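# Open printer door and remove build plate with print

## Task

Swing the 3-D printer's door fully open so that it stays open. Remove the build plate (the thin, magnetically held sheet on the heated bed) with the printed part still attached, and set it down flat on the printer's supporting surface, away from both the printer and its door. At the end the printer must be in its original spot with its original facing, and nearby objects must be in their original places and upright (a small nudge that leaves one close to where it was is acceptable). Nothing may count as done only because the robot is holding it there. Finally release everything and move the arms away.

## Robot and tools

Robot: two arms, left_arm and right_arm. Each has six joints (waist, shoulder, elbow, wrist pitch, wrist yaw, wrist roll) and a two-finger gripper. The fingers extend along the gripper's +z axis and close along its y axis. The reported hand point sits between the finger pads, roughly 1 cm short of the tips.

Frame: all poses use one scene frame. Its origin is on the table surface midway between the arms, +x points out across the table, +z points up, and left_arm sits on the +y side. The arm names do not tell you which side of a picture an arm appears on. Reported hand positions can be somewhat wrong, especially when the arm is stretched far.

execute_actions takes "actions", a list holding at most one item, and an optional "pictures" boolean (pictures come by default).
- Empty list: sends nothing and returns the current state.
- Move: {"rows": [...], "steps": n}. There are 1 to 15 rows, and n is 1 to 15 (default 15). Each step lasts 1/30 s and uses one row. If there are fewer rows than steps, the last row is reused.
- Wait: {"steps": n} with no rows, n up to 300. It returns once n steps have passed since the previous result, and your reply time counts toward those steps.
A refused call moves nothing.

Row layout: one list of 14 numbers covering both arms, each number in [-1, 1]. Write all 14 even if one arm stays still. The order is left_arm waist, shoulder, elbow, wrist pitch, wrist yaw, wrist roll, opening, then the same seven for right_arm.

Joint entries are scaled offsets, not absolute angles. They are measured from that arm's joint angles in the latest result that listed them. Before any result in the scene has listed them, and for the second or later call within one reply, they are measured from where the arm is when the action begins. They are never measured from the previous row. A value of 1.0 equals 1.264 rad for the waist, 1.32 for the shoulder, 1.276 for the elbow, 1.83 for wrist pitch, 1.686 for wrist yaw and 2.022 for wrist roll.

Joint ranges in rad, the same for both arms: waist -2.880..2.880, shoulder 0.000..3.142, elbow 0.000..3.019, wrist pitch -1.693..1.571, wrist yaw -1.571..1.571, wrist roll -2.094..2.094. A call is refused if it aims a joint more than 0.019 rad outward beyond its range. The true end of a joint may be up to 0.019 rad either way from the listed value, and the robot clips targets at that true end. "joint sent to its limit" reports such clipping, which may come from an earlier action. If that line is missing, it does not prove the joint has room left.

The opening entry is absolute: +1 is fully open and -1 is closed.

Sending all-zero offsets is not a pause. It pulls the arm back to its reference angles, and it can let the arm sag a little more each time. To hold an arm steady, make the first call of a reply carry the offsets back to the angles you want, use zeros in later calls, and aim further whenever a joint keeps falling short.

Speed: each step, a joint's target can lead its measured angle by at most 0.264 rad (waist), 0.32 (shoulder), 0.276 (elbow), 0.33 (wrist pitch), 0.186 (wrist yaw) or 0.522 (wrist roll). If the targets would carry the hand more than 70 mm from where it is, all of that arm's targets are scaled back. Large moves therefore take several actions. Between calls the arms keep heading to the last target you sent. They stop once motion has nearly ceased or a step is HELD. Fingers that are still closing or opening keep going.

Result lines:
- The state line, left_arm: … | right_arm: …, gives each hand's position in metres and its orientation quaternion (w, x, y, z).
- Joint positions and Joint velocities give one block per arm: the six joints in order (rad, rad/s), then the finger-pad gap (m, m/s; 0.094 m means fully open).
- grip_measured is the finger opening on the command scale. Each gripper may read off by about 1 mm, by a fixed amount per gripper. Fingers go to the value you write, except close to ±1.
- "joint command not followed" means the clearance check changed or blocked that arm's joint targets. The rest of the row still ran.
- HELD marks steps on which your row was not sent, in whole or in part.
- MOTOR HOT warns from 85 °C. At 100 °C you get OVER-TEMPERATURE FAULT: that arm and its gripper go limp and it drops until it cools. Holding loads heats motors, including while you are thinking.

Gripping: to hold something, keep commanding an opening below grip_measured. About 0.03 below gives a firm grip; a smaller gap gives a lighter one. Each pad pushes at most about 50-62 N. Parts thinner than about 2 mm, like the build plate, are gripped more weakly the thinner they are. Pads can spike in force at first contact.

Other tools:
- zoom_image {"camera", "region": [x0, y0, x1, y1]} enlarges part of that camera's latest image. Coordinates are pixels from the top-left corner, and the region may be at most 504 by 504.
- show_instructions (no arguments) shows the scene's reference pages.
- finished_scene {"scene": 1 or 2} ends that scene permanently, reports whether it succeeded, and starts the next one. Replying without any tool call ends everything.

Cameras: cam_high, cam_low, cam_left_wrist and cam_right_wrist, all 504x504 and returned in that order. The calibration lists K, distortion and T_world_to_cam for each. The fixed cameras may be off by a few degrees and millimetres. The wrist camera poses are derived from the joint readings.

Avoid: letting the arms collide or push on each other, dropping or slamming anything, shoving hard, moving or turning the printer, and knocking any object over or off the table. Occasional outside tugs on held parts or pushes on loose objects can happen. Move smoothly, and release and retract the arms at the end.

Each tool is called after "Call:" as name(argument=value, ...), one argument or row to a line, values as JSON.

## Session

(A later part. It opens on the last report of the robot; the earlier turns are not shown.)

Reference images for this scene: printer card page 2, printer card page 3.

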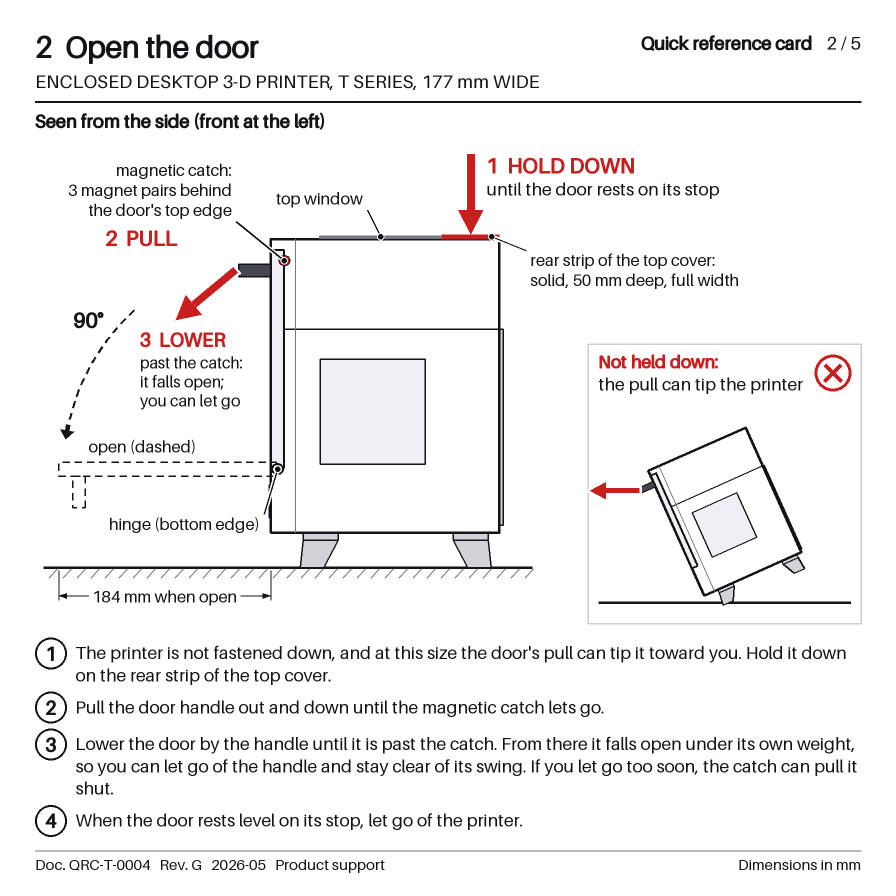

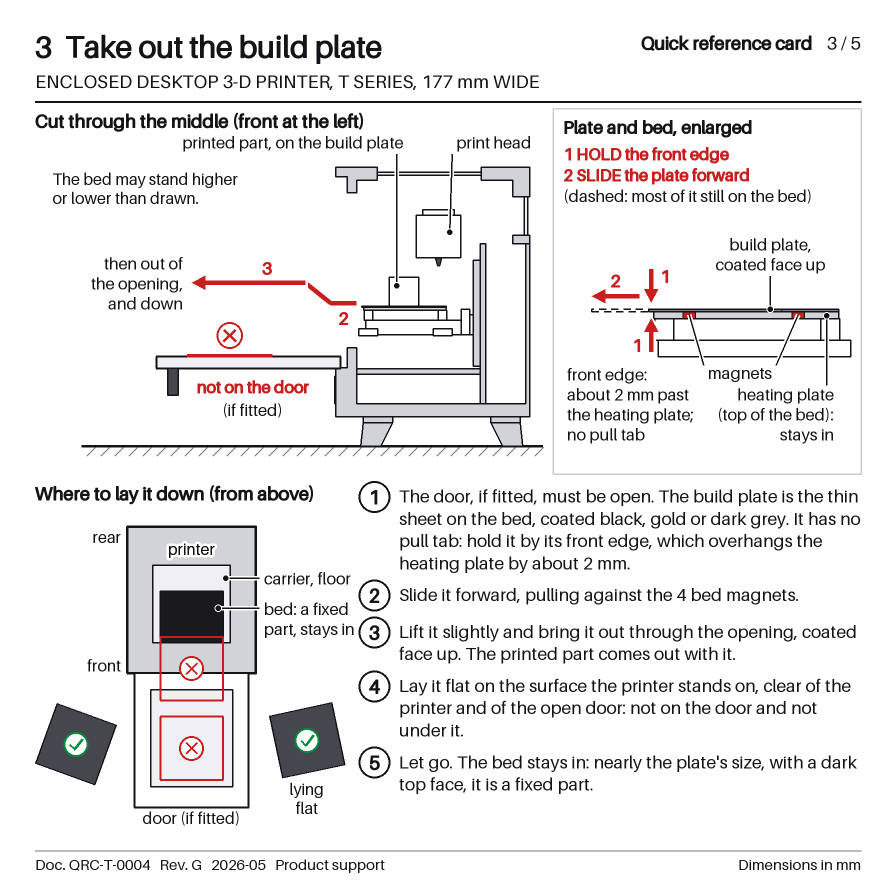

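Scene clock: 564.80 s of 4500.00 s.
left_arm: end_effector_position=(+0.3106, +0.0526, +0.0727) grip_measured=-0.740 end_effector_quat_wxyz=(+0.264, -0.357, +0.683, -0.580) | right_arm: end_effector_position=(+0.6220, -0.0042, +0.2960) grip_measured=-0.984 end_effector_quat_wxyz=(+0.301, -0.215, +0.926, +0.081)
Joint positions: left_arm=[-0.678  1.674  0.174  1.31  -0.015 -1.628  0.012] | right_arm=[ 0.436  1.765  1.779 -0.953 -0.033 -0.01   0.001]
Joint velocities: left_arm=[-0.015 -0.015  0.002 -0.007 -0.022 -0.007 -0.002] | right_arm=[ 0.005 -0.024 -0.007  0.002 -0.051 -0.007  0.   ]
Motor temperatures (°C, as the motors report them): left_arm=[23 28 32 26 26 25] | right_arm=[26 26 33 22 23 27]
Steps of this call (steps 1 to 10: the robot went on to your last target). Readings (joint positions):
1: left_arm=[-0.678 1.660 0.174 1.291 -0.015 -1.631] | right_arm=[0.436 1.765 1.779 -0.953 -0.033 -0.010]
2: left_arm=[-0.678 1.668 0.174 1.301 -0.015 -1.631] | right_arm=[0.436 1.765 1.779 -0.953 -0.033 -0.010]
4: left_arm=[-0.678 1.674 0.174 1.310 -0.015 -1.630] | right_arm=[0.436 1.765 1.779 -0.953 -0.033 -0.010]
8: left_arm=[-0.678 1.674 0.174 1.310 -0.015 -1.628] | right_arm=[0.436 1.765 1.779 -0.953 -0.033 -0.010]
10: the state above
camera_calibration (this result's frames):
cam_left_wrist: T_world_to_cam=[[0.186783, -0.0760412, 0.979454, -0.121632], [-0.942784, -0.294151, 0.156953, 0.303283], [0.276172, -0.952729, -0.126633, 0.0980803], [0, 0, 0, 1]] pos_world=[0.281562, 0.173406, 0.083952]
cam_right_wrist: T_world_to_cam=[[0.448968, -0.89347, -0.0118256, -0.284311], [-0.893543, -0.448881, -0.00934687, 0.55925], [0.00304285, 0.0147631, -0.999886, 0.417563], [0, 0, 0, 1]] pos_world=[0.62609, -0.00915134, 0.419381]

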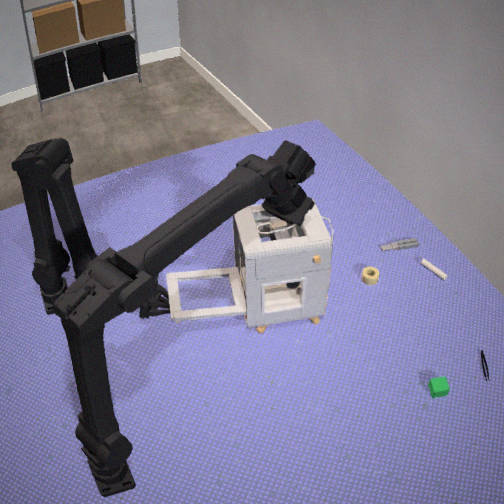

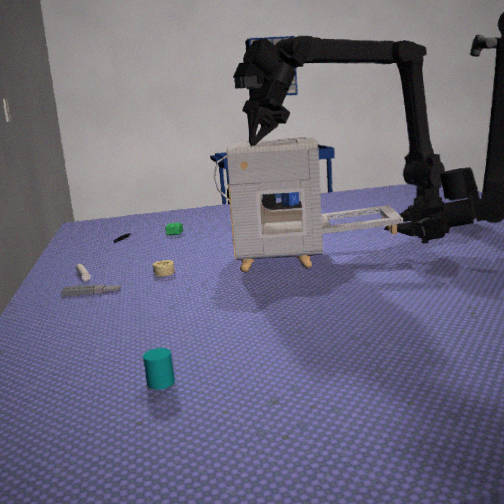

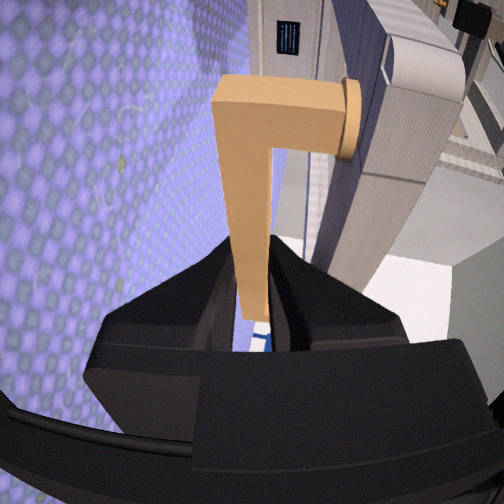

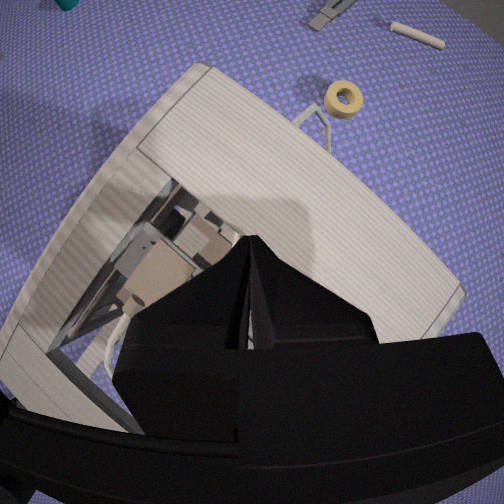

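Call:
execute_actions(
  actions=[
    {"rows":[[0,0,0,0,0,0,-0.77,0,0.03,0.01,0,0,0,-1],[0,0,0.01,0,0,0,-0.8,0,0.03,0.02,0,0,0,-1],[-0.004,0.006,0.02,-0.006,0,0,-0.8,-0.004,0.034,0.026,0,0,0,-1],[-0.006,0.009,0.027,-0.01,0,0,-0.8,-0.006,0.038,0.031,0,0,0,-1],[-0.008,0.012,0.034,-0.014,0,0,-0.8,-0.008,0.042,0.036,0,0,0,-1],[-0.01,0.014,0.041,-0.018,0,0,-0.8,-0.01,0.046,0.041,0,0,0,-1],[-0.012,0.016,0.048,-0.022,0,0,-0.8,-0.012,0.05,0.046,0,0,0,-1],[-0.014,0.018,0.055,-0.026,0,0,-0.8,-0.014,0.054,0.051,0,0,0,-1],[-0.016,0.02,0.062,-0.03,0,0,-0.8,-0.016,0.058,0.056,0,0,0,-1],[-0.018,0.022,0.069,-0.034,0,0,-0.8,-0.018,0.062,0.061,0,0,0,-1],[-0.02,0.024,0.076,-0.038,0,0,-0.8,-0.02,0.066,0.066,0,0,0,-1],[-0.022,0.026,0.083,-0.042,0,0,-0.8,-0.022,0.07,0.071,0,0,0,-1],[-0.024,0.028,0.09,-0.046,0,0,-0.8,-0.024,0.072,0.076,0,0,0,-1],[-0.026,0.03,0.097,-0.05,0,0,-0.8,-0.025,0.074,0.08,0,0,0,-1],[-0.027,0.03,0.103,-0.052,0,0,-0.8,-0.025,0.074,0.082,0,0,0,-1]],"steps":15},
  ],
  pictures=false,
)

Call:
execute_actions(
  actions=[
    {"steps":15},
  ],
)

Call:
zoom_image(
  camera="cam_high",
  region=[190, 160, 390, 360],
)

Scene clock: 593.77 s of 4500.00 s.
left_arm: end_effector_position=(+0.3281, +0.0342, +0.0736) grip_measured=-0.771 end_effector_quat_wxyz=(+0.259, -0.364, +0.679, -0.582) | right_arm: end_effector_position=(+0.6415, -0.0040, +0.2949) grip_measured=-0.984 end_effector_quat_wxyz=(+0.306, -0.210, +0.925, +0.081)
Joint positions: left_arm=[-0.693  1.687  0.241  1.258 -0.032 -1.65   0.011] | right_arm=[ 0.424  1.809  1.834 -0.953 -0.035 -0.01   0.001]
Joint velocities: left_arm=[-0.024  0.073  0.281 -0.173 -0.095 -0.022  0.   ] | right_arm=[-0.112  0.142  0.203  0.002  0.022  0.022 -0.   ]
Motor temperatures (°C, as the motors report them): left_arm=[23 27 31 25 26 25] | right_arm=[26 26 33 22 23 27]
Steps of this call (steps 1 to 30: the robot went on to your last target; steps 31 to 90: nothing new was sent; then 25.47 s passed at rest; steps 91 to 105: all 15 steps of this action). Readings (joint positions):
91: left_arm=[-0.678 1.674 0.174 1.310 -0.015 -1.630] | right_arm=[0.436 1.765 1.779 -0.953 -0.033 -0.010]
92: left_arm=[-0.678 1.674 0.174 1.310 -0.015 -1.632] | right_arm=[0.436 1.765 1.779 -0.953 -0.033 -0.010]
94: left_arm=[-0.678 1.674 0.175 1.310 -0.015 -1.635] | right_arm=[0.436 1.766 1.779 -0.953 -0.033 -0.010]
98: left_arm=[-0.682 1.675 0.183 1.299 -0.015 -1.640] | right_arm=[0.436 1.771 1.786 -0.953 -0.035 -0.010]
105: the state above

Scene clock: 594.27 s of 4500.00 s.
left_arm: end_effector_position=(+0.3354, +0.0282, +0.0742) grip_measured=-0.771 end_effector_quat_wxyz=(+0.259, -0.364, +0.678, -0.583) | right_arm: end_effector_position=(+0.6489, -0.0092, +0.2947) grip_measured=-0.984 end_effector_quat_wxyz=(+0.307, -0.205, +0.926, +0.080)
Joint positions: left_arm=[-0.693  1.694  0.266  1.242 -0.033 -1.651  0.011] | right_arm=[ 0.413  1.821  1.848 -0.953 -0.035 -0.01   0.001]
Joint velocities: left_arm=[ 0.005 -0.005 -0.002  0.007  0.095 -0.066 -0.001] | right_arm=[ 0.005  0.005 -0.012  0.002 -0.051 -0.051 -0.001]
Motor temperatures (°C, as the motors report them): left_arm=[23 27 31 25 26 25] | right_arm=[26 26 33 22 23 27]
Steps of this call (steps 1 to 15: the robot went on to your last target). Readings (joint positions):
1: left_arm=[-0.693 1.689 0.249 1.252 -0.032 -1.650] | right_arm=[0.421 1.814 1.839 -0.953 -0.035 -0.010]
2: left_arm=[-0.693 1.691 0.256 1.248 -0.032 -1.651] | right_arm=[0.418 1.817 1.844 -0.953 -0.035 -0.010]
4: left_arm=[-0.693 1.693 0.265 1.243 -0.033 -1.651] | right_arm=[0.414 1.820 1.848 -0.953 -0.035 -0.010]
8: left_arm=[-0.693 1.694 0.266 1.242 -0.033 -1.651] | right_arm=[0.413 1.821 1.848 -0.953 -0.035 -0.010]
15: the state above
camera_calibration (this result's frames):
cam_left_wrist: T_world_to_cam=[[0.196419, -0.0580019, 0.978803, -0.133213], [-0.939389, -0.297225, 0.170897, 0.317163], [0.281013, -0.953044, -0.112867, 0.0654967], [0, 0, 0, 1]] pos_world=[0.305699, 0.148963, 0.0835794]
cam_right_wrist: T_world_to_cam=[[0.429573, -0.902939, -0.0129556, -0.288086], [-0.902908, -0.429232, -0.0227364, 0.591168], [0.0149686, 0.0214647, -0.999658, 0.408536], [0, 0, 0, 1]] pos_world=[0.651409, -0.0151447, 0.418105]

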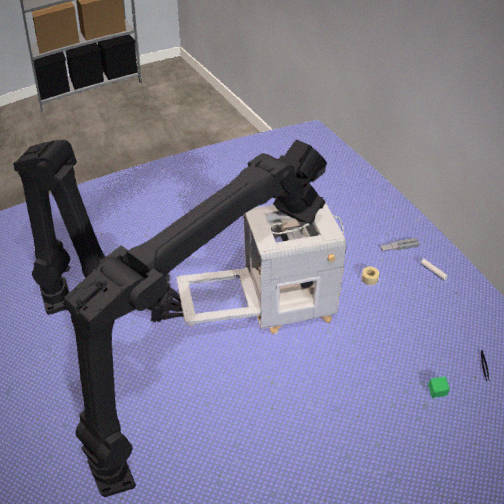

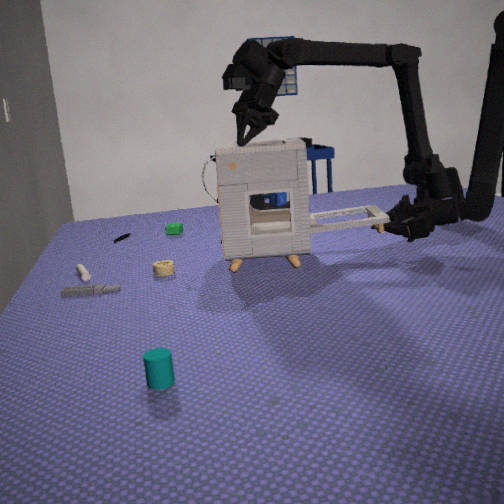

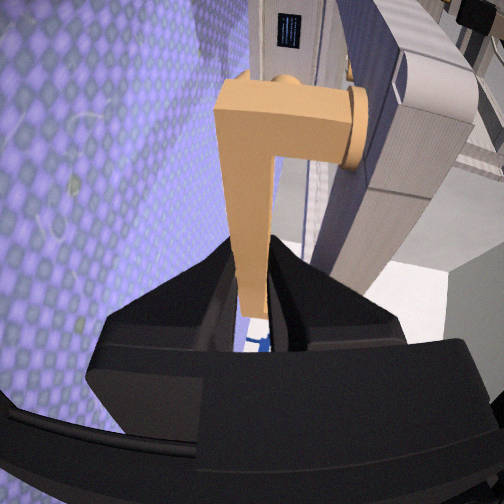

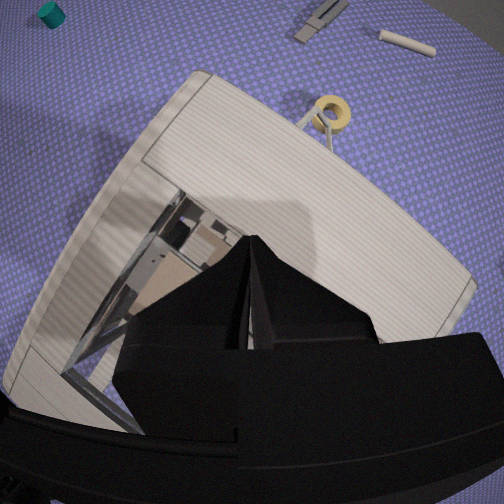

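Region (190, 160, 390, 360) of cam_high's 504x504 image, scaled by 2.520, with more detail than that image has.

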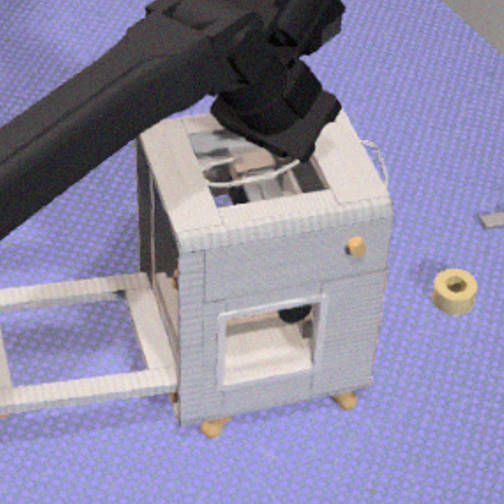

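Call:
execute_actions(
  actions=[
    {"rows":[[-0.006,0,0.005,0,0,0,-0.81,0,-0.005,0,0,0,0,-1],[-0.01,0,0.01,0,0.002,0,-0.81,0,-0.01,-0.005,0,0,0,-1],[-0.014,0,0.012,0,0.004,0,-0.81,0,-0.012,-0.008,0,0,0,-1],[-0.018,0,0.014,0,0.006,0,-0.81,0,-0.012,-0.008,0,0,0,-1],[-0.022,0,0.016,0,0.008,0,-0.81,0,-0.012,-0.008,0,0,0,-1],[-0.026,0,0.018,0,0.01,0,-0.81,0,-0.012,-0.008,0,0,0,-1],[-0.03,0,0.02,0,0.01,0,-0.81,0,-0.012,-0.008,0,0,0,-1],[-0.034,0,0.021,0,0.01,0,-0.81,0,-0.012,-0.008,0,0,0,-1],[-0.038,0,0.022,0,0.01,0,-0.81,0,-0.012,-0.008,0,0,0,-1]],"steps":15},
  ],
)

Call:
zoom_image(
  camera="cam_high",
  region=[190, 160, 390, 360],
)

Scene clock: 609.00 s of 4500.00 s.
left_arm: end_effector_position=(+0.3346, +0.0270, +0.0744) grip_measured=-0.771 end_effector_quat_wxyz=(+0.259, -0.367, +0.677, -0.584) | right_arm: end_effector_position=(+0.6484, -0.0094, +0.2968) grip_measured=-0.984 end_effector_quat_wxyz=(+0.309, -0.204, +0.925, +0.080)
Joint positions: left_arm=[-0.701  1.694  0.266  1.242 -0.044 -1.658  0.011] | right_arm=[ 0.413  1.818  1.848 -0.953 -0.035 -0.01   0.001]
Joint velocities: left_arm=[ 0.015 -0.005 -0.022 -0.002  0.007  0.051 -0.   ] | right_arm=[-0.005 -0.015  0.002  0.007 -0.095 -0.051 -0.   ]
Motor temperatures (°C, as the motors report them): left_arm=[23 27 32 25 26 25] | right_arm=[26 26 35 22 23 27]
Steps of this call (steps 1 to 15: the robot went on to your last target; steps 16 to 90: nothing new was sent; then 11.23 s passed at rest; steps 91 to 105: all 15 steps of this action). Readings (joint positions):
91: left_arm=[-0.693 1.694 0.265 1.242 -0.036 -1.653] | right_arm=[0.413 1.819 1.848 -0.953 -0.035 -0.010]
92: left_arm=[-0.693 1.694 0.265 1.242 -0.036 -1.655] | right_arm=[0.413 1.818 1.848 -0.953 -0.035 -0.010]
94: left_arm=[-0.695 1.694 0.265 1.242 -0.037 -1.656] | right_arm=[0.413 1.818 1.848 -0.953 -0.035 -0.010]
98: left_arm=[-0.696 1.694 0.265 1.242 -0.039 -1.657] | right_arm=[0.413 1.818 1.848 -0.953 -0.035 -0.010]
105: the state above
camera_calibration (this result's frames):
cam_left_wrist: T_world_to_cam=[[0.19885, -0.0529413, 0.978599, -0.13434], [-0.937656, -0.300724, 0.174261, 0.315304], [0.285063, -0.952241, -0.10944, 0.0629979], [0, 0, 0, 1]] pos_world=[0.304402, 0.147697, 0.0834145]
cam_right_wrist: T_world_to_cam=[[0.429816, -0.902821, -0.0131659, -0.288071], [-0.902744, -0.429403, -0.0257951, 0.591512], [0.0176349, 0.0229726, -0.999581, 0.408912], [0, 0, 0, 1]] pos_world=[0.650591, -0.015473, 0.420206]

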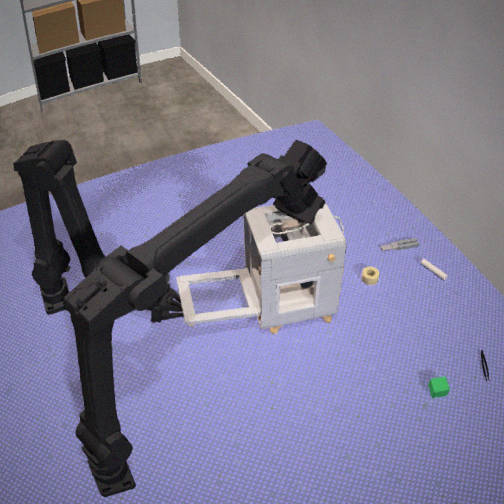

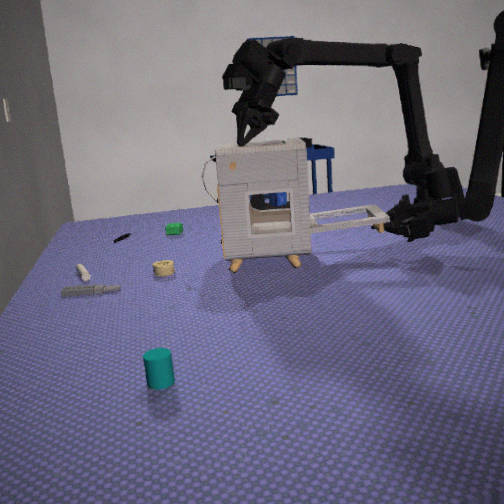

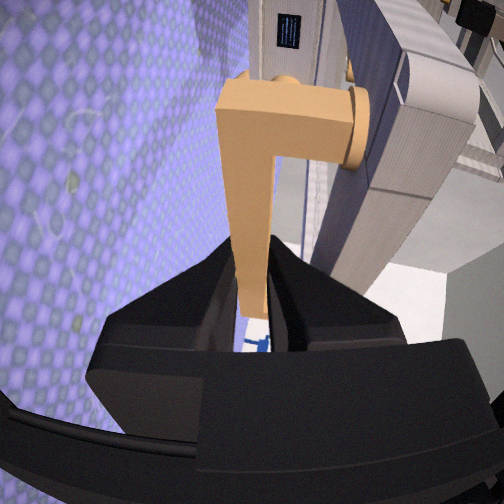

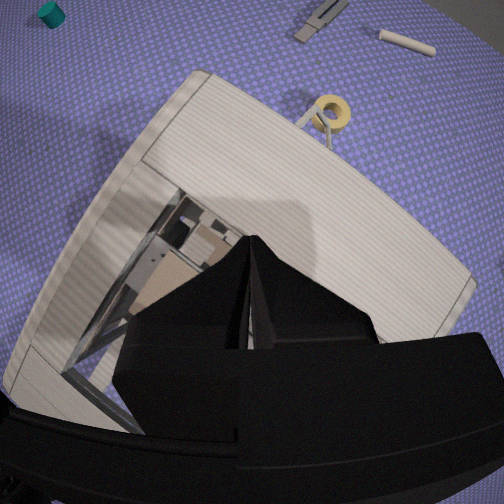

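Region (190, 160, 390, 360) of cam_high's 504x504 image, scaled by 2.520, with more detail than that image has.

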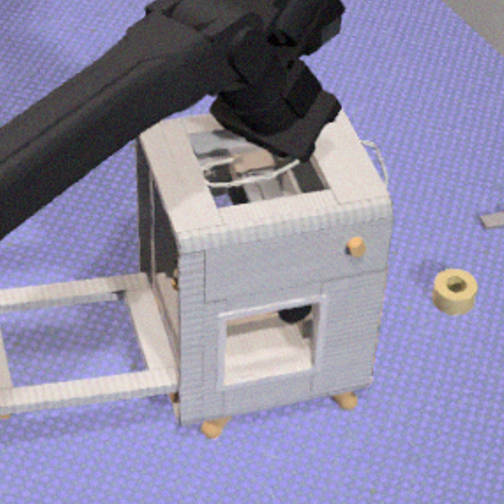

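Call:
execute_actions(
  actions=[
    {"rows":[[-0.02,0,0.015,0,0.01,0,-0.82,0,-0.02,0,0,0,0,-1],[-0.025,0,0.02,0,0.015,0,-0.82,0,-0.025,0,0,0,0,-1],[-0.03,0,0.025,0,0.02,0,-0.82,0,-0.025,0,0,0,0,-1],[-0.034,0,0.028,0,0.024,0,-0.82,0,-0.025,0,0,0,0,-1],[-0.038,0,0.03,0,0.028,0,-0.82,0,-0.025,0,0,0,0,-1],[-0.042,0,0.03,0,0.032,0,-0.82,0,-0.025,0,0,0,0,-1],[-0.045,0,0.03,0,0.035,0,-0.82,0,-0.025,0,0,0,0,-1],[-0.045,0,0.03,0,0.035,0,-0.82,0,-0.025,0,0,0,0,-1],[-0.045,0,0.03,0,0.035,0,-0.82,0,-0.025,0,0,0,0,-1],[-0.045,0,0.03,0,0.035,0,-0.82,0,-0.025,0,0,0,0,-1],[-0.03,0,0.025,0,0.025,0,-0.82,0,-0.025,0,0,0,0,-1]],"steps":13},
  ],
)

Call:
zoom_image(
  camera="cam_high",
  region=[190, 160, 390, 360],
)

Scene clock: 619.37 s of 4500.00 s.
left_arm: end_effector_position=(+0.3326, +0.0181, +0.0777) grip_measured=-0.774 end_effector_quat_wxyz=(+0.249, -0.359, +0.677, -0.592) | right_arm: end_effector_position=(+0.6455, -0.0107, +0.3097) grip_measured=-0.984 end_effector_quat_wxyz=(+0.318, -0.204, +0.922, +0.082)
Joint positions: left_arm=[-0.713  1.692  0.276  1.242 -0.027 -1.665  0.011] | right_arm=[ 0.413  1.799  1.848 -0.953 -0.035 -0.01   0.001]
Joint velocities: left_arm=[-0.015 -0.005  0.022 -0.017  0.007 -0.022  0.   ] | right_arm=[-0.005  0.005  0.002 -0.022 -0.081 -0.007  0.   ]
Motor temperatures (°C, as the motors report them): left_arm=[23 27 32 25 27 25] | right_arm=[26 26 34 22 23 27]
Steps of this call (steps 1 to 15: the robot went on to your last target; steps 16 to 90: nothing new was sent; then 6.93 s passed at rest; steps 91 to 103: all 13 steps of this action). Readings (joint positions):
91: left_arm=[-0.701 1.694 0.266 1.242 -0.046 -1.659] | right_arm=[0.413 1.817 1.848 -0.953 -0.035 -0.010]
92: left_arm=[-0.701 1.694 0.266 1.242 -0.046 -1.659] | right_arm=[0.413 1.817 1.848 -0.953 -0.035 -0.010]
94: left_arm=[-0.701 1.694 0.267 1.242 -0.043 -1.660] | right_arm=[0.413 1.814 1.848 -0.953 -0.035 -0.010]
98: left_arm=[-0.707 1.693 0.273 1.242 -0.028 -1.663] | right_arm=[0.413 1.805 1.848 -0.953 -0.035 -0.010]
103: the state above
camera_calibration (this result's frames):
cam_left_wrist: T_world_to_cam=[[0.196034, -0.0435271, 0.979631, -0.136951], [-0.945662, -0.272674, 0.177121, 0.31207], [0.259411, -0.961121, -0.0946153, 0.0629717], [0, 0, 0, 1]] pos_world=[0.305624, 0.139656, 0.0848452]
cam_right_wrist: T_world_to_cam=[[0.430036, -0.902724, -0.0125862, -0.288123], [-0.902143, -0.42914, -0.0444669, 0.594015], [0.0347401, 0.0304769, -0.998932, 0.41067], [0, 0, 0, 1]] pos_world=[0.645523, -0.0176964, 0.433018]

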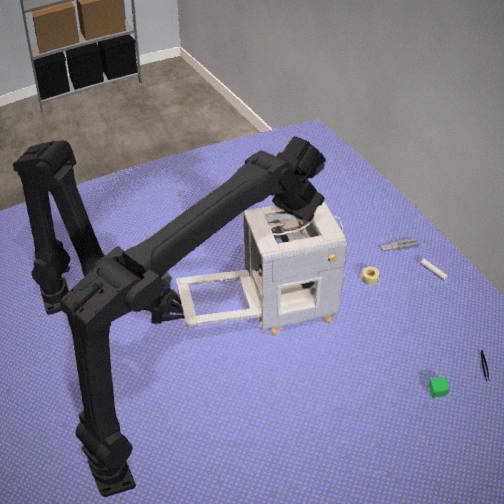

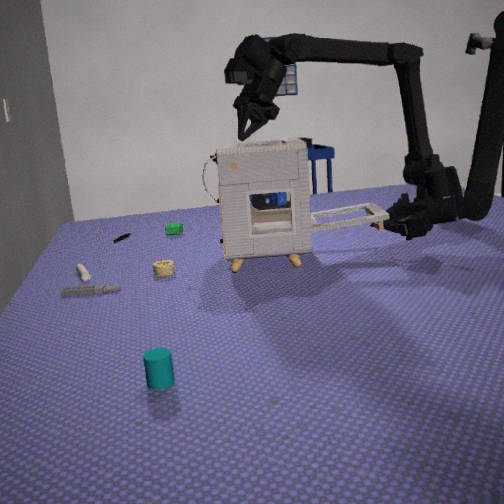

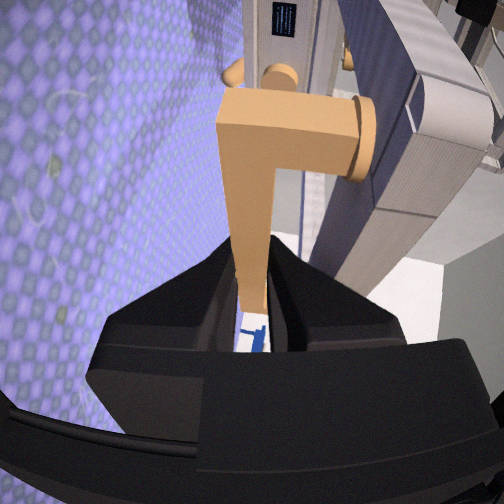

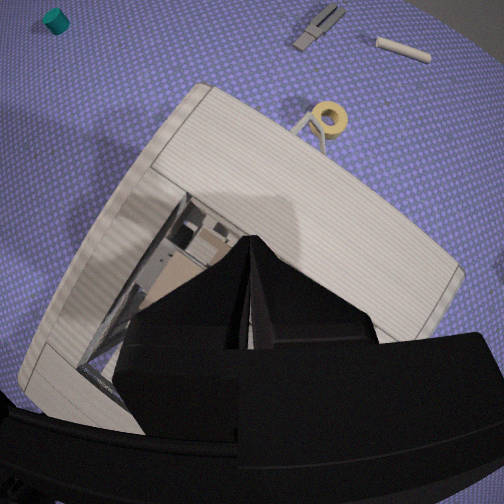

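Region (190, 160, 390, 360) of cam_high's 504x504 image, scaled by 2.520, with more detail than that image has.

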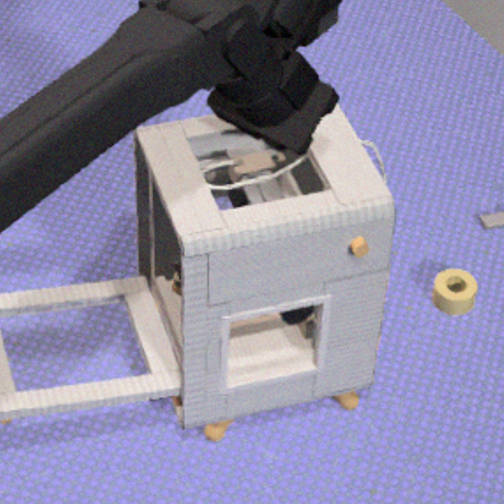

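Call:
execute_actions(
  actions=[
    {"rows":[[-0.015,0,0.01,0,0.01,0,-0.82,0,0,0,0,0,0,-1],[-0.022,0,0.015,0,0.015,0,-0.82,0,0,0,0,0,0,-1],[-0.028,0,0.018,0,0.02,0,-0.82,0,0,0,0,0,0,-1],[-0.032,0,0.02,0,0.024,0,-0.82,0,0,0,0,0,0,-1],[-0.036,0,0.02,0,0.026,0,-0.82,0,0,0,0,0,0,-1],[-0.039,0,0.02,0,0.028,0,-0.82,0,0,0,0,0,0,-1],[-0.04,0,0.02,0,0.028,0,-0.82,0,0,0,0,0,0,-1],[-0.04,0,0.02,0,0.028,0,-0.82,0,0,0,0,0,0,-1],[-0.04,0,0.02,0,0.028,0,-0.82,0,0,0,0,0,0,-1],[-0.012,0,0.005,0,0.01,0,-0.82,0,0,0,0,0,0,-1]],"steps":13},
  ],
)

Call:
zoom_image(
  camera="cam_high",
  region=[190, 160, 390, 360],
)

Scene clock: 629.83 s of 4500.00 s.
left_arm: end_effector_position=(+0.3328, +0.0183, +0.0777) grip_measured=-0.774 end_effector_quat_wxyz=(+0.249, -0.361, +0.676, -0.593) | right_arm: end_effector_position=(+0.6455, -0.0107, +0.3097) grip_measured=-0.984 end_effector_quat_wxyz=(+0.318, -0.204, +0.922, +0.082)
Joint positions: left_arm=[-0.713  1.692  0.276  1.242 -0.029 -1.669  0.011] | right_arm=[ 0.413  1.799  1.848 -0.953 -0.035 -0.01   0.001]
Joint velocities: left_arm=[ 0.005  0.005 -0.002  0.012  0.066 -0.037  0.001] | right_arm=[ 0.005  0.015 -0.002  0.017  0.081 -0.066  0.001]
Motor temperatures (°C, as the motors report them): left_arm=[23 27 32 25 27 25] | right_arm=[26 26 34 22 23 27]
Steps of this call (steps 1 to 15: the robot went on to your last target; steps 16 to 90: nothing new was sent; then 7.03 s passed at rest; steps 91 to 103: all 13 steps of this action). Readings (joint positions):
91: left_arm=[-0.713 1.692 0.276 1.242 -0.029 -1.667] | right_arm=[0.413 1.799 1.848 -0.953 -0.035 -0.010]
92: left_arm=[-0.713 1.692 0.276 1.242 -0.029 -1.667] | right_arm=[0.413 1.799 1.848 -0.953 -0.035 -0.010]
94: left_arm=[-0.713 1.692 0.276 1.242 -0.027 -1.667] | right_arm=[0.413 1.799 1.848 -0.953 -0.035 -0.010]
98: left_arm=[-0.713 1.692 0.276 1.242 -0.025 -1.668] | right_arm=[0.413 1.799 1.848 -0.953 -0.035 -0.010]
103: the state above
camera_calibration (this result's frames):
cam_left_wrist: T_world_to_cam=[[0.197783, -0.0410176, 0.979387, -0.137591], [-0.944703, -0.274581, 0.179279, 0.311883], [0.261568, -0.960689, -0.093057, 0.062315], [0, 0, 0, 1]] pos_world=[0.305551, 0.139859, 0.0846398]
cam_right_wrist: T_world_to_cam=[[0.430036, -0.902724, -0.0125862, -0.288123], [-0.902143, -0.42914, -0.0444669, 0.594015], [0.0347401, 0.0304769, -0.998932, 0.41067], [0, 0, 0, 1]] pos_world=[0.645523, -0.0176964, 0.433018]

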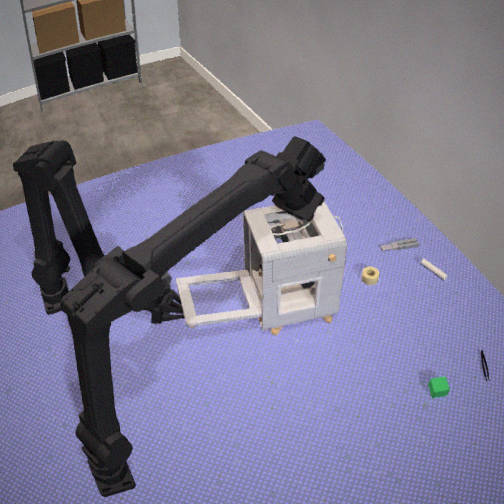

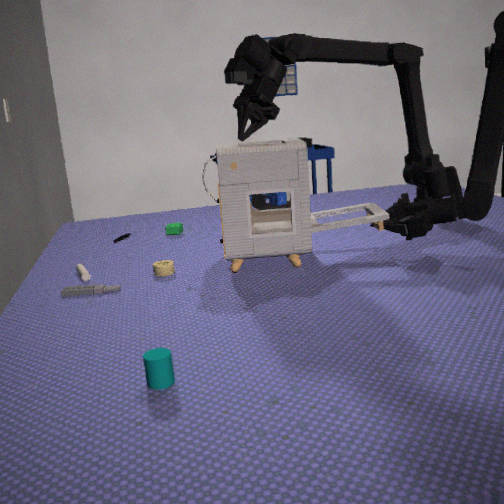

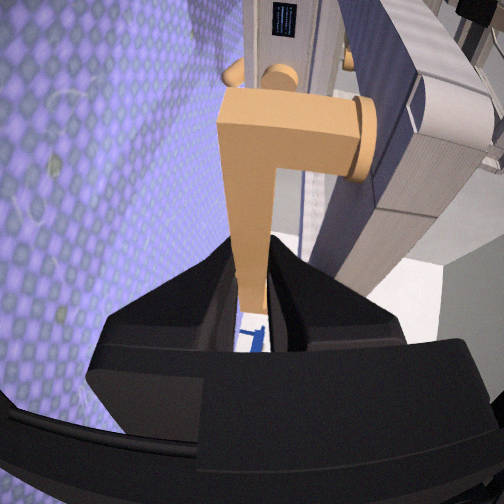

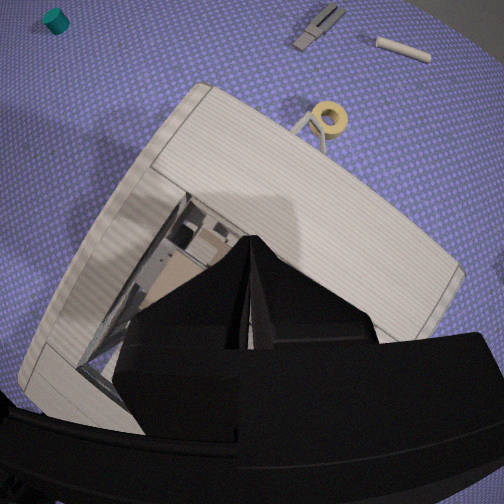

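Region (190, 160, 390, 360) of cam_high's 504x504 image, scaled by 2.520, with more detail than that image has.

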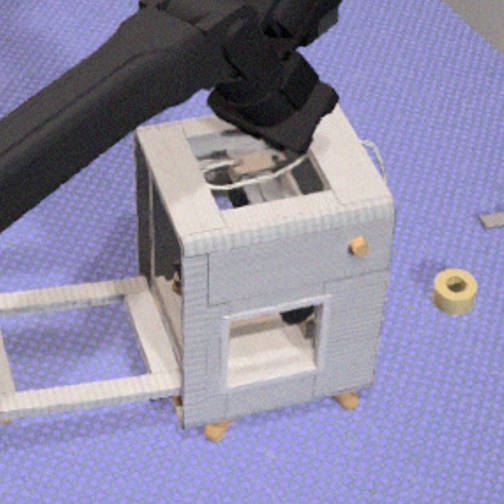

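Call:
execute_actions(
  actions=[
    {"rows":[[-0.025,0,0.015,0,0.015,0,-0.82,0,0,0,0,0,0,-1],[-0.035,0,0.022,0,0.025,0,-0.82,0,0,0,0,0,0,-1],[-0.042,0,0.028,0,0.032,0,-0.82,0,0,0,0,0,0,-1],[-0.048,0,0.032,0,0.038,0,-0.82,0,0,0,0,0,0,-1],[-0.053,0,0.034,0,0.042,0,-0.82,0,0,0,0,0,0,-1],[-0.056,0,0.034,0,0.044,0,-0.82,0,0,0,0,0,0,-1],[-0.056,0,0.034,0,0.044,0,-0.82,0,0,0,0,0,0,-1],[-0.056,0,0.034,0,0.044,0,-0.82,0,0,0,0,0,0,-1],[-0.056,0,0.034,0,0.044,0,-0.82,0,0,0,0,0,0,-1],[-0.015,0,0.005,0,0.012,0,-0.82,0,0,0,0,0,0,-1]],"steps":13},
  ],
)

Call:
zoom_image(
  camera="cam_high",
  region=[190, 160, 390, 360],
)

Scene clock: 637.77 s of 4500.00 s.
left_arm: end_effector_position=(+0.3294, +0.0038, +0.0847) grip_measured=-0.781 end_effector_quat_wxyz=(+0.237, -0.346, +0.676, -0.606) | right_arm: end_effector_position=(+0.6455, -0.0107, +0.3097) grip_measured=-0.984 end_effector_quat_wxyz=(+0.318, -0.204, +0.922, +0.082)
Joint positions: left_arm=[-0.735  1.689  0.292  1.244 -0.011 -1.672  0.01 ] | right_arm=[ 0.413  1.799  1.848 -0.953 -0.035 -0.01   0.001]
Joint velocities: left_arm=[ 0.005 -0.005 -0.012  0.002  0.022 -0.081 -0.   ] | right_arm=[-0.005  0.015 -0.022  0.012 -0.022  0.022  0.001]
Motor temperatures (°C, as the motors report them): left_arm=[23 27 31 25 27 25] | right_arm=[26 26 34 22 23 27]
Steps of this call (steps 1 to 15: the robot went on to your last target; steps 16 to 90: nothing new was sent; then 4.50 s passed at rest; steps 91 to 103: all 13 steps of this action). Readings (joint positions):
91: left_arm=[-0.713 1.692 0.276 1.242 -0.029 -1.669] | right_arm=[0.413 1.799 1.848 -0.953 -0.035 -0.010]
92: left_arm=[-0.714 1.692 0.276 1.242 -0.027 -1.669] | right_arm=[0.413 1.799 1.848 -0.953 -0.035 -0.010]
94: left_arm=[-0.715 1.692 0.278 1.242 -0.019 -1.670] | right_arm=[0.413 1.799 1.848 -0.953 -0.035 -0.010]
98: left_arm=[-0.730 1.690 0.290 1.244 -0.002 -1.671] | right_arm=[0.413 1.799 1.848 -0.953 -0.035 -0.010]
103: the state above
camera_calibration (this result's frames):
cam_left_wrist: T_world_to_cam=[[0.184755, -0.0295404, 0.98234, -0.140307], [-0.957019, -0.232785, 0.172993, 0.307897], [0.223564, -0.972079, -0.0712791, 0.0606273], [0, 0, 0, 1]] pos_world=[0.307031, 0.126464, 0.0888865]
cam_right_wrist: T_world_to_cam=[[0.430036, -0.902724, -0.0125862, -0.288123], [-0.902143, -0.42914, -0.0444669, 0.594015], [0.0347401, 0.0304769, -0.998932, 0.41067], [0, 0, 0, 1]] pos_world=[0.645523, -0.0176964, 0.433018]

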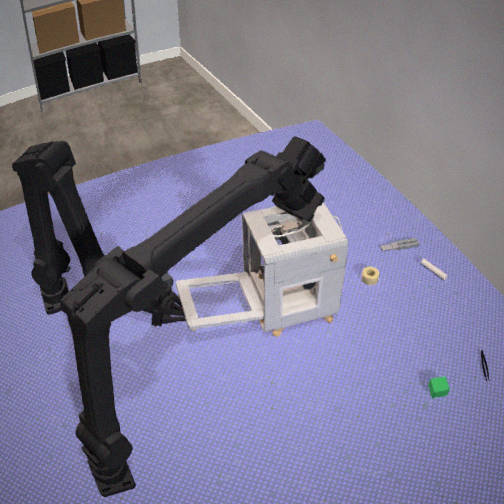

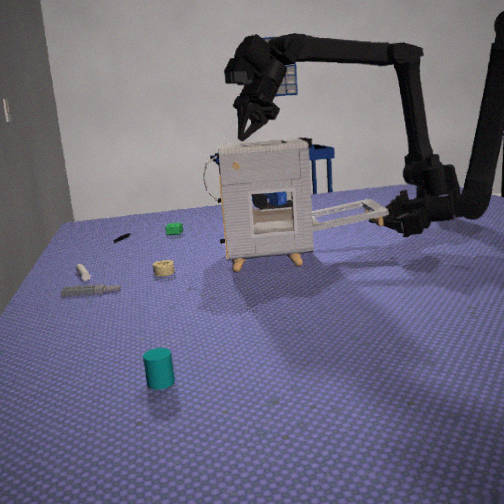

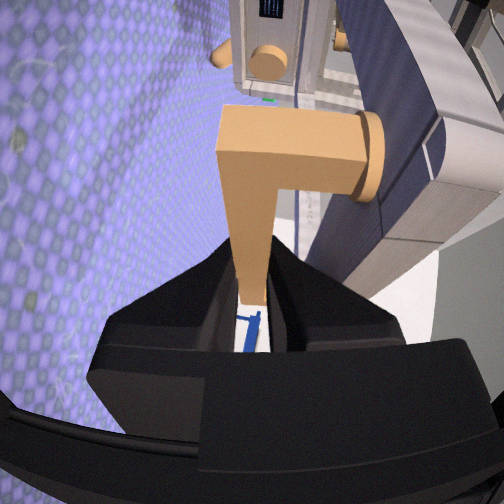

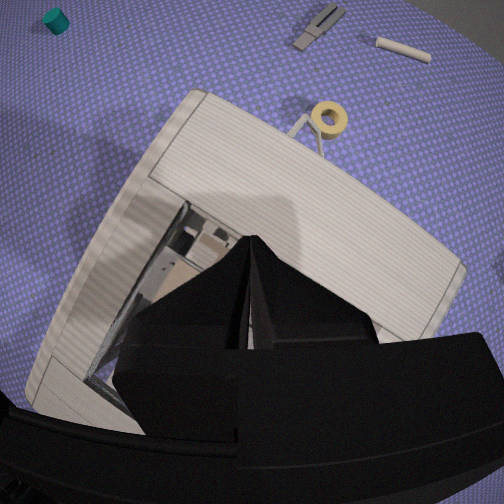

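Region (190, 160, 390, 360) of cam_high's 504x504 image, scaled by 2.520, with more detail than that image has.

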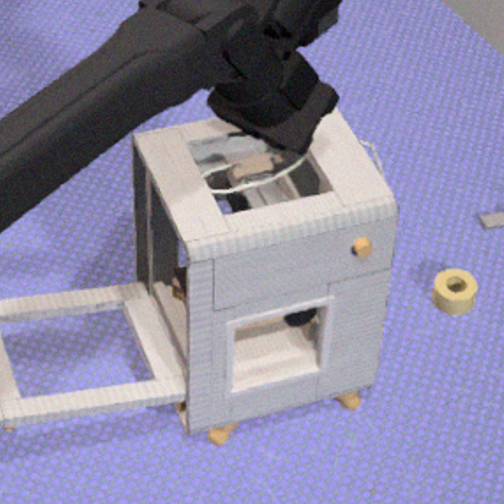

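Call:
execute_actions(
  actions=[
    {"rows":[[0,0.01,-0.004,-0.004,0,0,-0.78,0,0,0,0,0,0,-1],[0,0.014,-0.006,-0.008,0,0,-0.75,0,0,0,0,0,0,-1],[0,0.018,-0.008,-0.012,0,0,-0.72,0,0,0,0,0,0,-1],[0,0.02,-0.01,-0.016,0,0,-0.7,0,0,0,0,0,0,-1],[0,0.022,-0.012,-0.018,0,0,-0.68,0,0,0,0,0,0,-1],[0,0.022,-0.012,-0.018,0,0,-0.65,0,0,0,0,0,0,-1],[0,0.022,-0.012,-0.018,0,0,-0.62,0,0,0,0,0,0,-1]],"steps":14},
  ],
)

Scene clock: 646.33 s of 4500.00 s.
left_arm: end_effector_position=(+0.3287, +0.0045, +0.0820) grip_measured=-0.621 end_effector_quat_wxyz=(+0.234, -0.350, +0.676, -0.605) | right_arm: end_effector_position=(+0.6455, -0.0107, +0.3097) grip_measured=-0.984 end_effector_quat_wxyz=(+0.318, -0.204, +0.922, +0.082)
Joint positions: left_arm=[-0.735  1.693  0.29   1.242 -0.011 -1.681  0.018] | right_arm=[ 0.413  1.799  1.848 -0.953 -0.035 -0.01   0.001]
Joint velocities: left_arm=[-0.005 -0.005 -0.007 -0.012  0.051  0.037  0.   ] | right_arm=[-0.005  0.015 -0.002 -0.007  0.022  0.007 -0.001]
Motor temperatures (°C, as the motors report them): left_arm=[23 27 31 25 27 25] | right_arm=[26 26 34 22 23 27]
Steps of this call (steps 1 to 15: the robot went on to your last target; steps 16 to 90: nothing new was sent; then 5.10 s passed at rest; steps 91 to 104: all 14 steps of this action). Readings (joint positions):
91: left_arm=[-0.735 1.689 0.292 1.244 -0.011 -1.673] | right_arm=[0.413 1.799 1.848 -0.953 -0.035 -0.010]
92: left_arm=[-0.735 1.689 0.292 1.244 -0.011 -1.674] | right_arm=[0.413 1.799 1.848 -0.953 -0.035 -0.010]
94: left_arm=[-0.735 1.689 0.291 1.243 -0.011 -1.676] | right_arm=[0.413 1.799 1.848 -0.953 -0.035 -0.010]
98: left_arm=[-0.735 1.693 0.290 1.242 -0.011 -1.680] | right_arm=[0.413 1.799 1.848 -0.953 -0.035 -0.010]
104: the state above
camera_calibration (this result's frames):
cam_left_wrist: T_world_to_cam=[[0.195707, -0.0276839, 0.980272, -0.140999], [-0.954714, -0.233805, 0.184001, 0.306124], [0.224099, -0.971889, -0.0721875, 0.0611834], [0, 0, 0, 1]] pos_world=[0.306144, 0.127133, 0.0863072]
cam_right_wrist: T_world_to_cam=[[0.430036, -0.902724, -0.0125862, -0.288123], [-0.902143, -0.42914, -0.0444669, 0.594015], [0.0347401, 0.0304769, -0.998932, 0.41067], [0, 0, 0, 1]] pos_world=[0.645523, -0.0176964, 0.433018]

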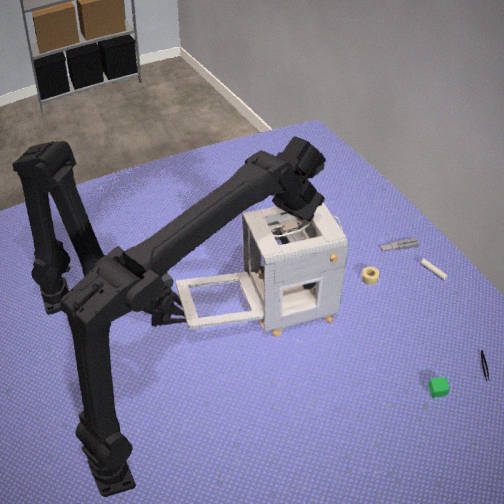

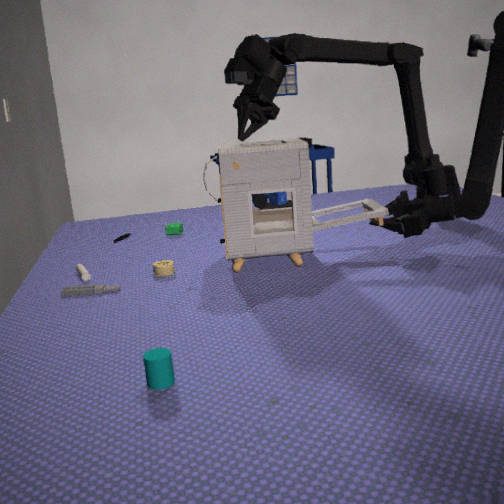

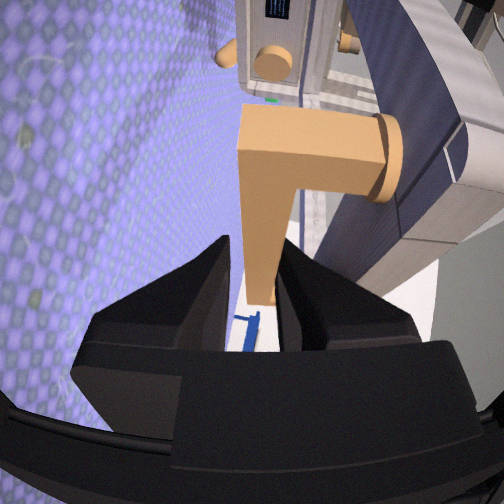

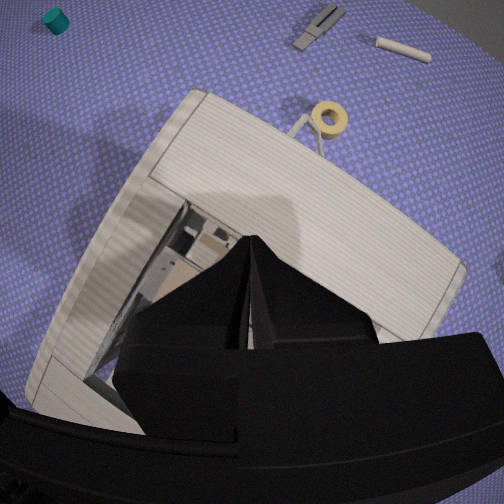

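Call:
execute_actions(
  actions=[
    {"rows":[[0,0,-0.008,0,0,0,-0.66,0,0,0,0,0,0,-1],[0,0,-0.016,0,0,0,-0.68,0,0,0,0,0,0,-1],[0,0,-0.024,0.004,0,0,-0.68,0,0,0,0,0,0,-1],[0,0,-0.032,0.008,0,0,-0.68,0,0,0,0,0,0,-1],[0,0,-0.04,0.012,0,0,-0.68,0,0,0,0,0,0,-1],[0,-0.004,-0.048,0.016,0,0,-0.68,0,0,0,0,0,0,-1],[0,-0.008,-0.056,0.02,0,0,-0.68,0,0,0,0,0,0,-1],[0,-0.012,-0.064,0.024,0,0,-0.68,0,0,0,0,0,0,-1],[0,-0.016,-0.072,0.028,0,0,-0.68,0,0,0,0,0,0,-1],[0,-0.02,-0.08,0.032,0,0,-0.68,0,0,0,0,0,0,-1],[0,-0.022,-0.088,0.036,0,0,-0.68,0,0,0,0,0,0,-1],[0,-0.024,-0.096,0.04,0,0,-0.68,0,0,0,0,0,0,-1]],"steps":15},
  ],
)

Scene clock: 655.10 s of 4500.00 s.
left_arm: end_effector_position=(+0.2926, +0.0372, +0.0682) grip_measured=-0.679 end_effector_quat_wxyz=(+0.227, -0.357, +0.690, -0.587) | right_arm: end_effector_position=(+0.6455, -0.0107, +0.3097) grip_measured=-0.984 end_effector_quat_wxyz=(+0.318, -0.204, +0.922, +0.082)
Joint positions: left_arm=[-0.735  1.67   0.167  1.293 -0.011 -1.682  0.015] | right_arm=[ 0.413  1.799  1.848 -0.953 -0.035 -0.01   0.001]
Joint velocities: left_arm=[-0.005 -0.073 -0.037  0.071 -0.051  0.037  0.001] | right_arm=[-0.005 -0.024  0.002  0.007 -0.022  0.022 -0.   ]
Motor temperatures (°C, as the motors report them): left_arm=[23 27 31 25 27 25] | right_arm=[26 26 34 22 23 27]
Steps of this call (steps 1 to 15: the robot went on to your last target; steps 16 to 90: nothing new was sent; then 5.27 s passed at rest; steps 91 to 105: all 15 steps of this action). Readings (joint positions):
91: left_arm=[-0.735 1.693 0.290 1.244 -0.011 -1.682] | right_arm=[0.413 1.799 1.848 -0.953 -0.035 -0.010]
92: left_arm=[-0.735 1.692 0.289 1.245 -0.011 -1.682] | right_arm=[0.413 1.799 1.848 -0.953 -0.035 -0.010]
94: left_arm=[-0.735 1.691 0.287 1.248 -0.011 -1.682] | right_arm=[0.413 1.799 1.848 -0.953 -0.035 -0.010]
98: left_arm=[-0.735 1.691 0.235 1.254 -0.011 -1.682] | right_arm=[0.413 1.799 1.848 -0.953 -0.035 -0.010]
105: the state above
camera_calibration (this result's frames):
cam_left_wrist: T_world_to_cam=[[0.232024, -0.059001, 0.970919, -0.128294], [-0.947214, -0.24074, 0.21173, 0.278043], [0.221246, -0.968795, -0.111744, 0.103501], [0, 0, 0, 1]] pos_world=[0.270234, 0.159637, 0.0772587]
cam_right_wrist: T_world_to_cam=[[0.430036, -0.902724, -0.0125862, -0.288123], [-0.902143, -0.42914, -0.0444669, 0.594015], [0.0347401, 0.0304769, -0.998932, 0.41067], [0, 0, 0, 1]] pos_world=[0.645523, -0.0176964, 0.433018]

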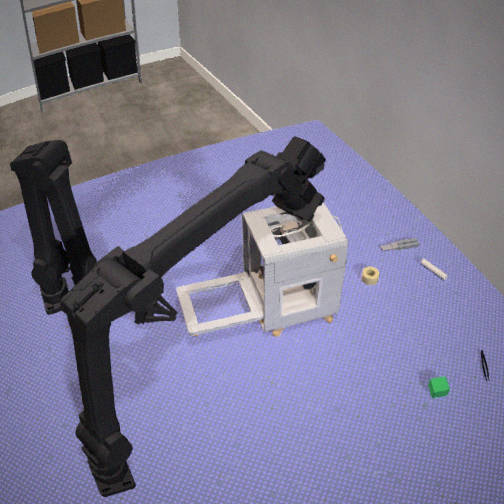

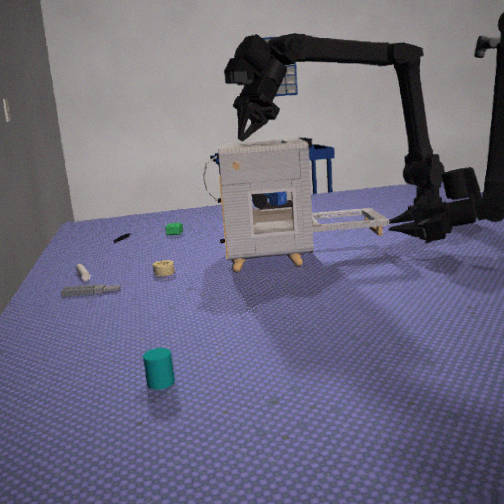

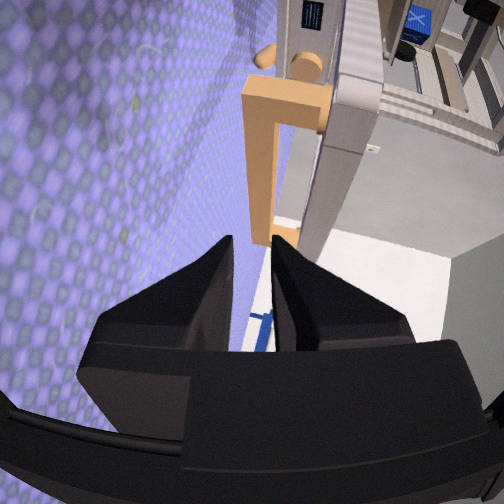

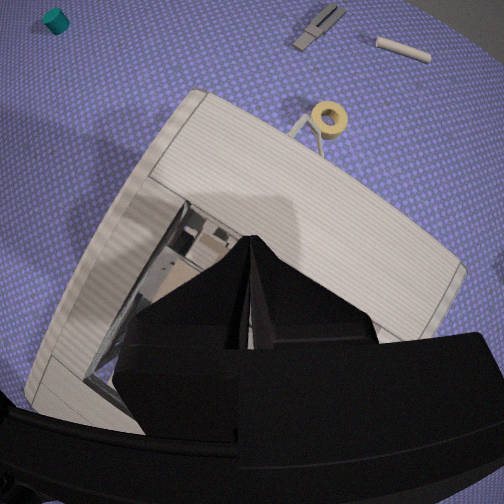

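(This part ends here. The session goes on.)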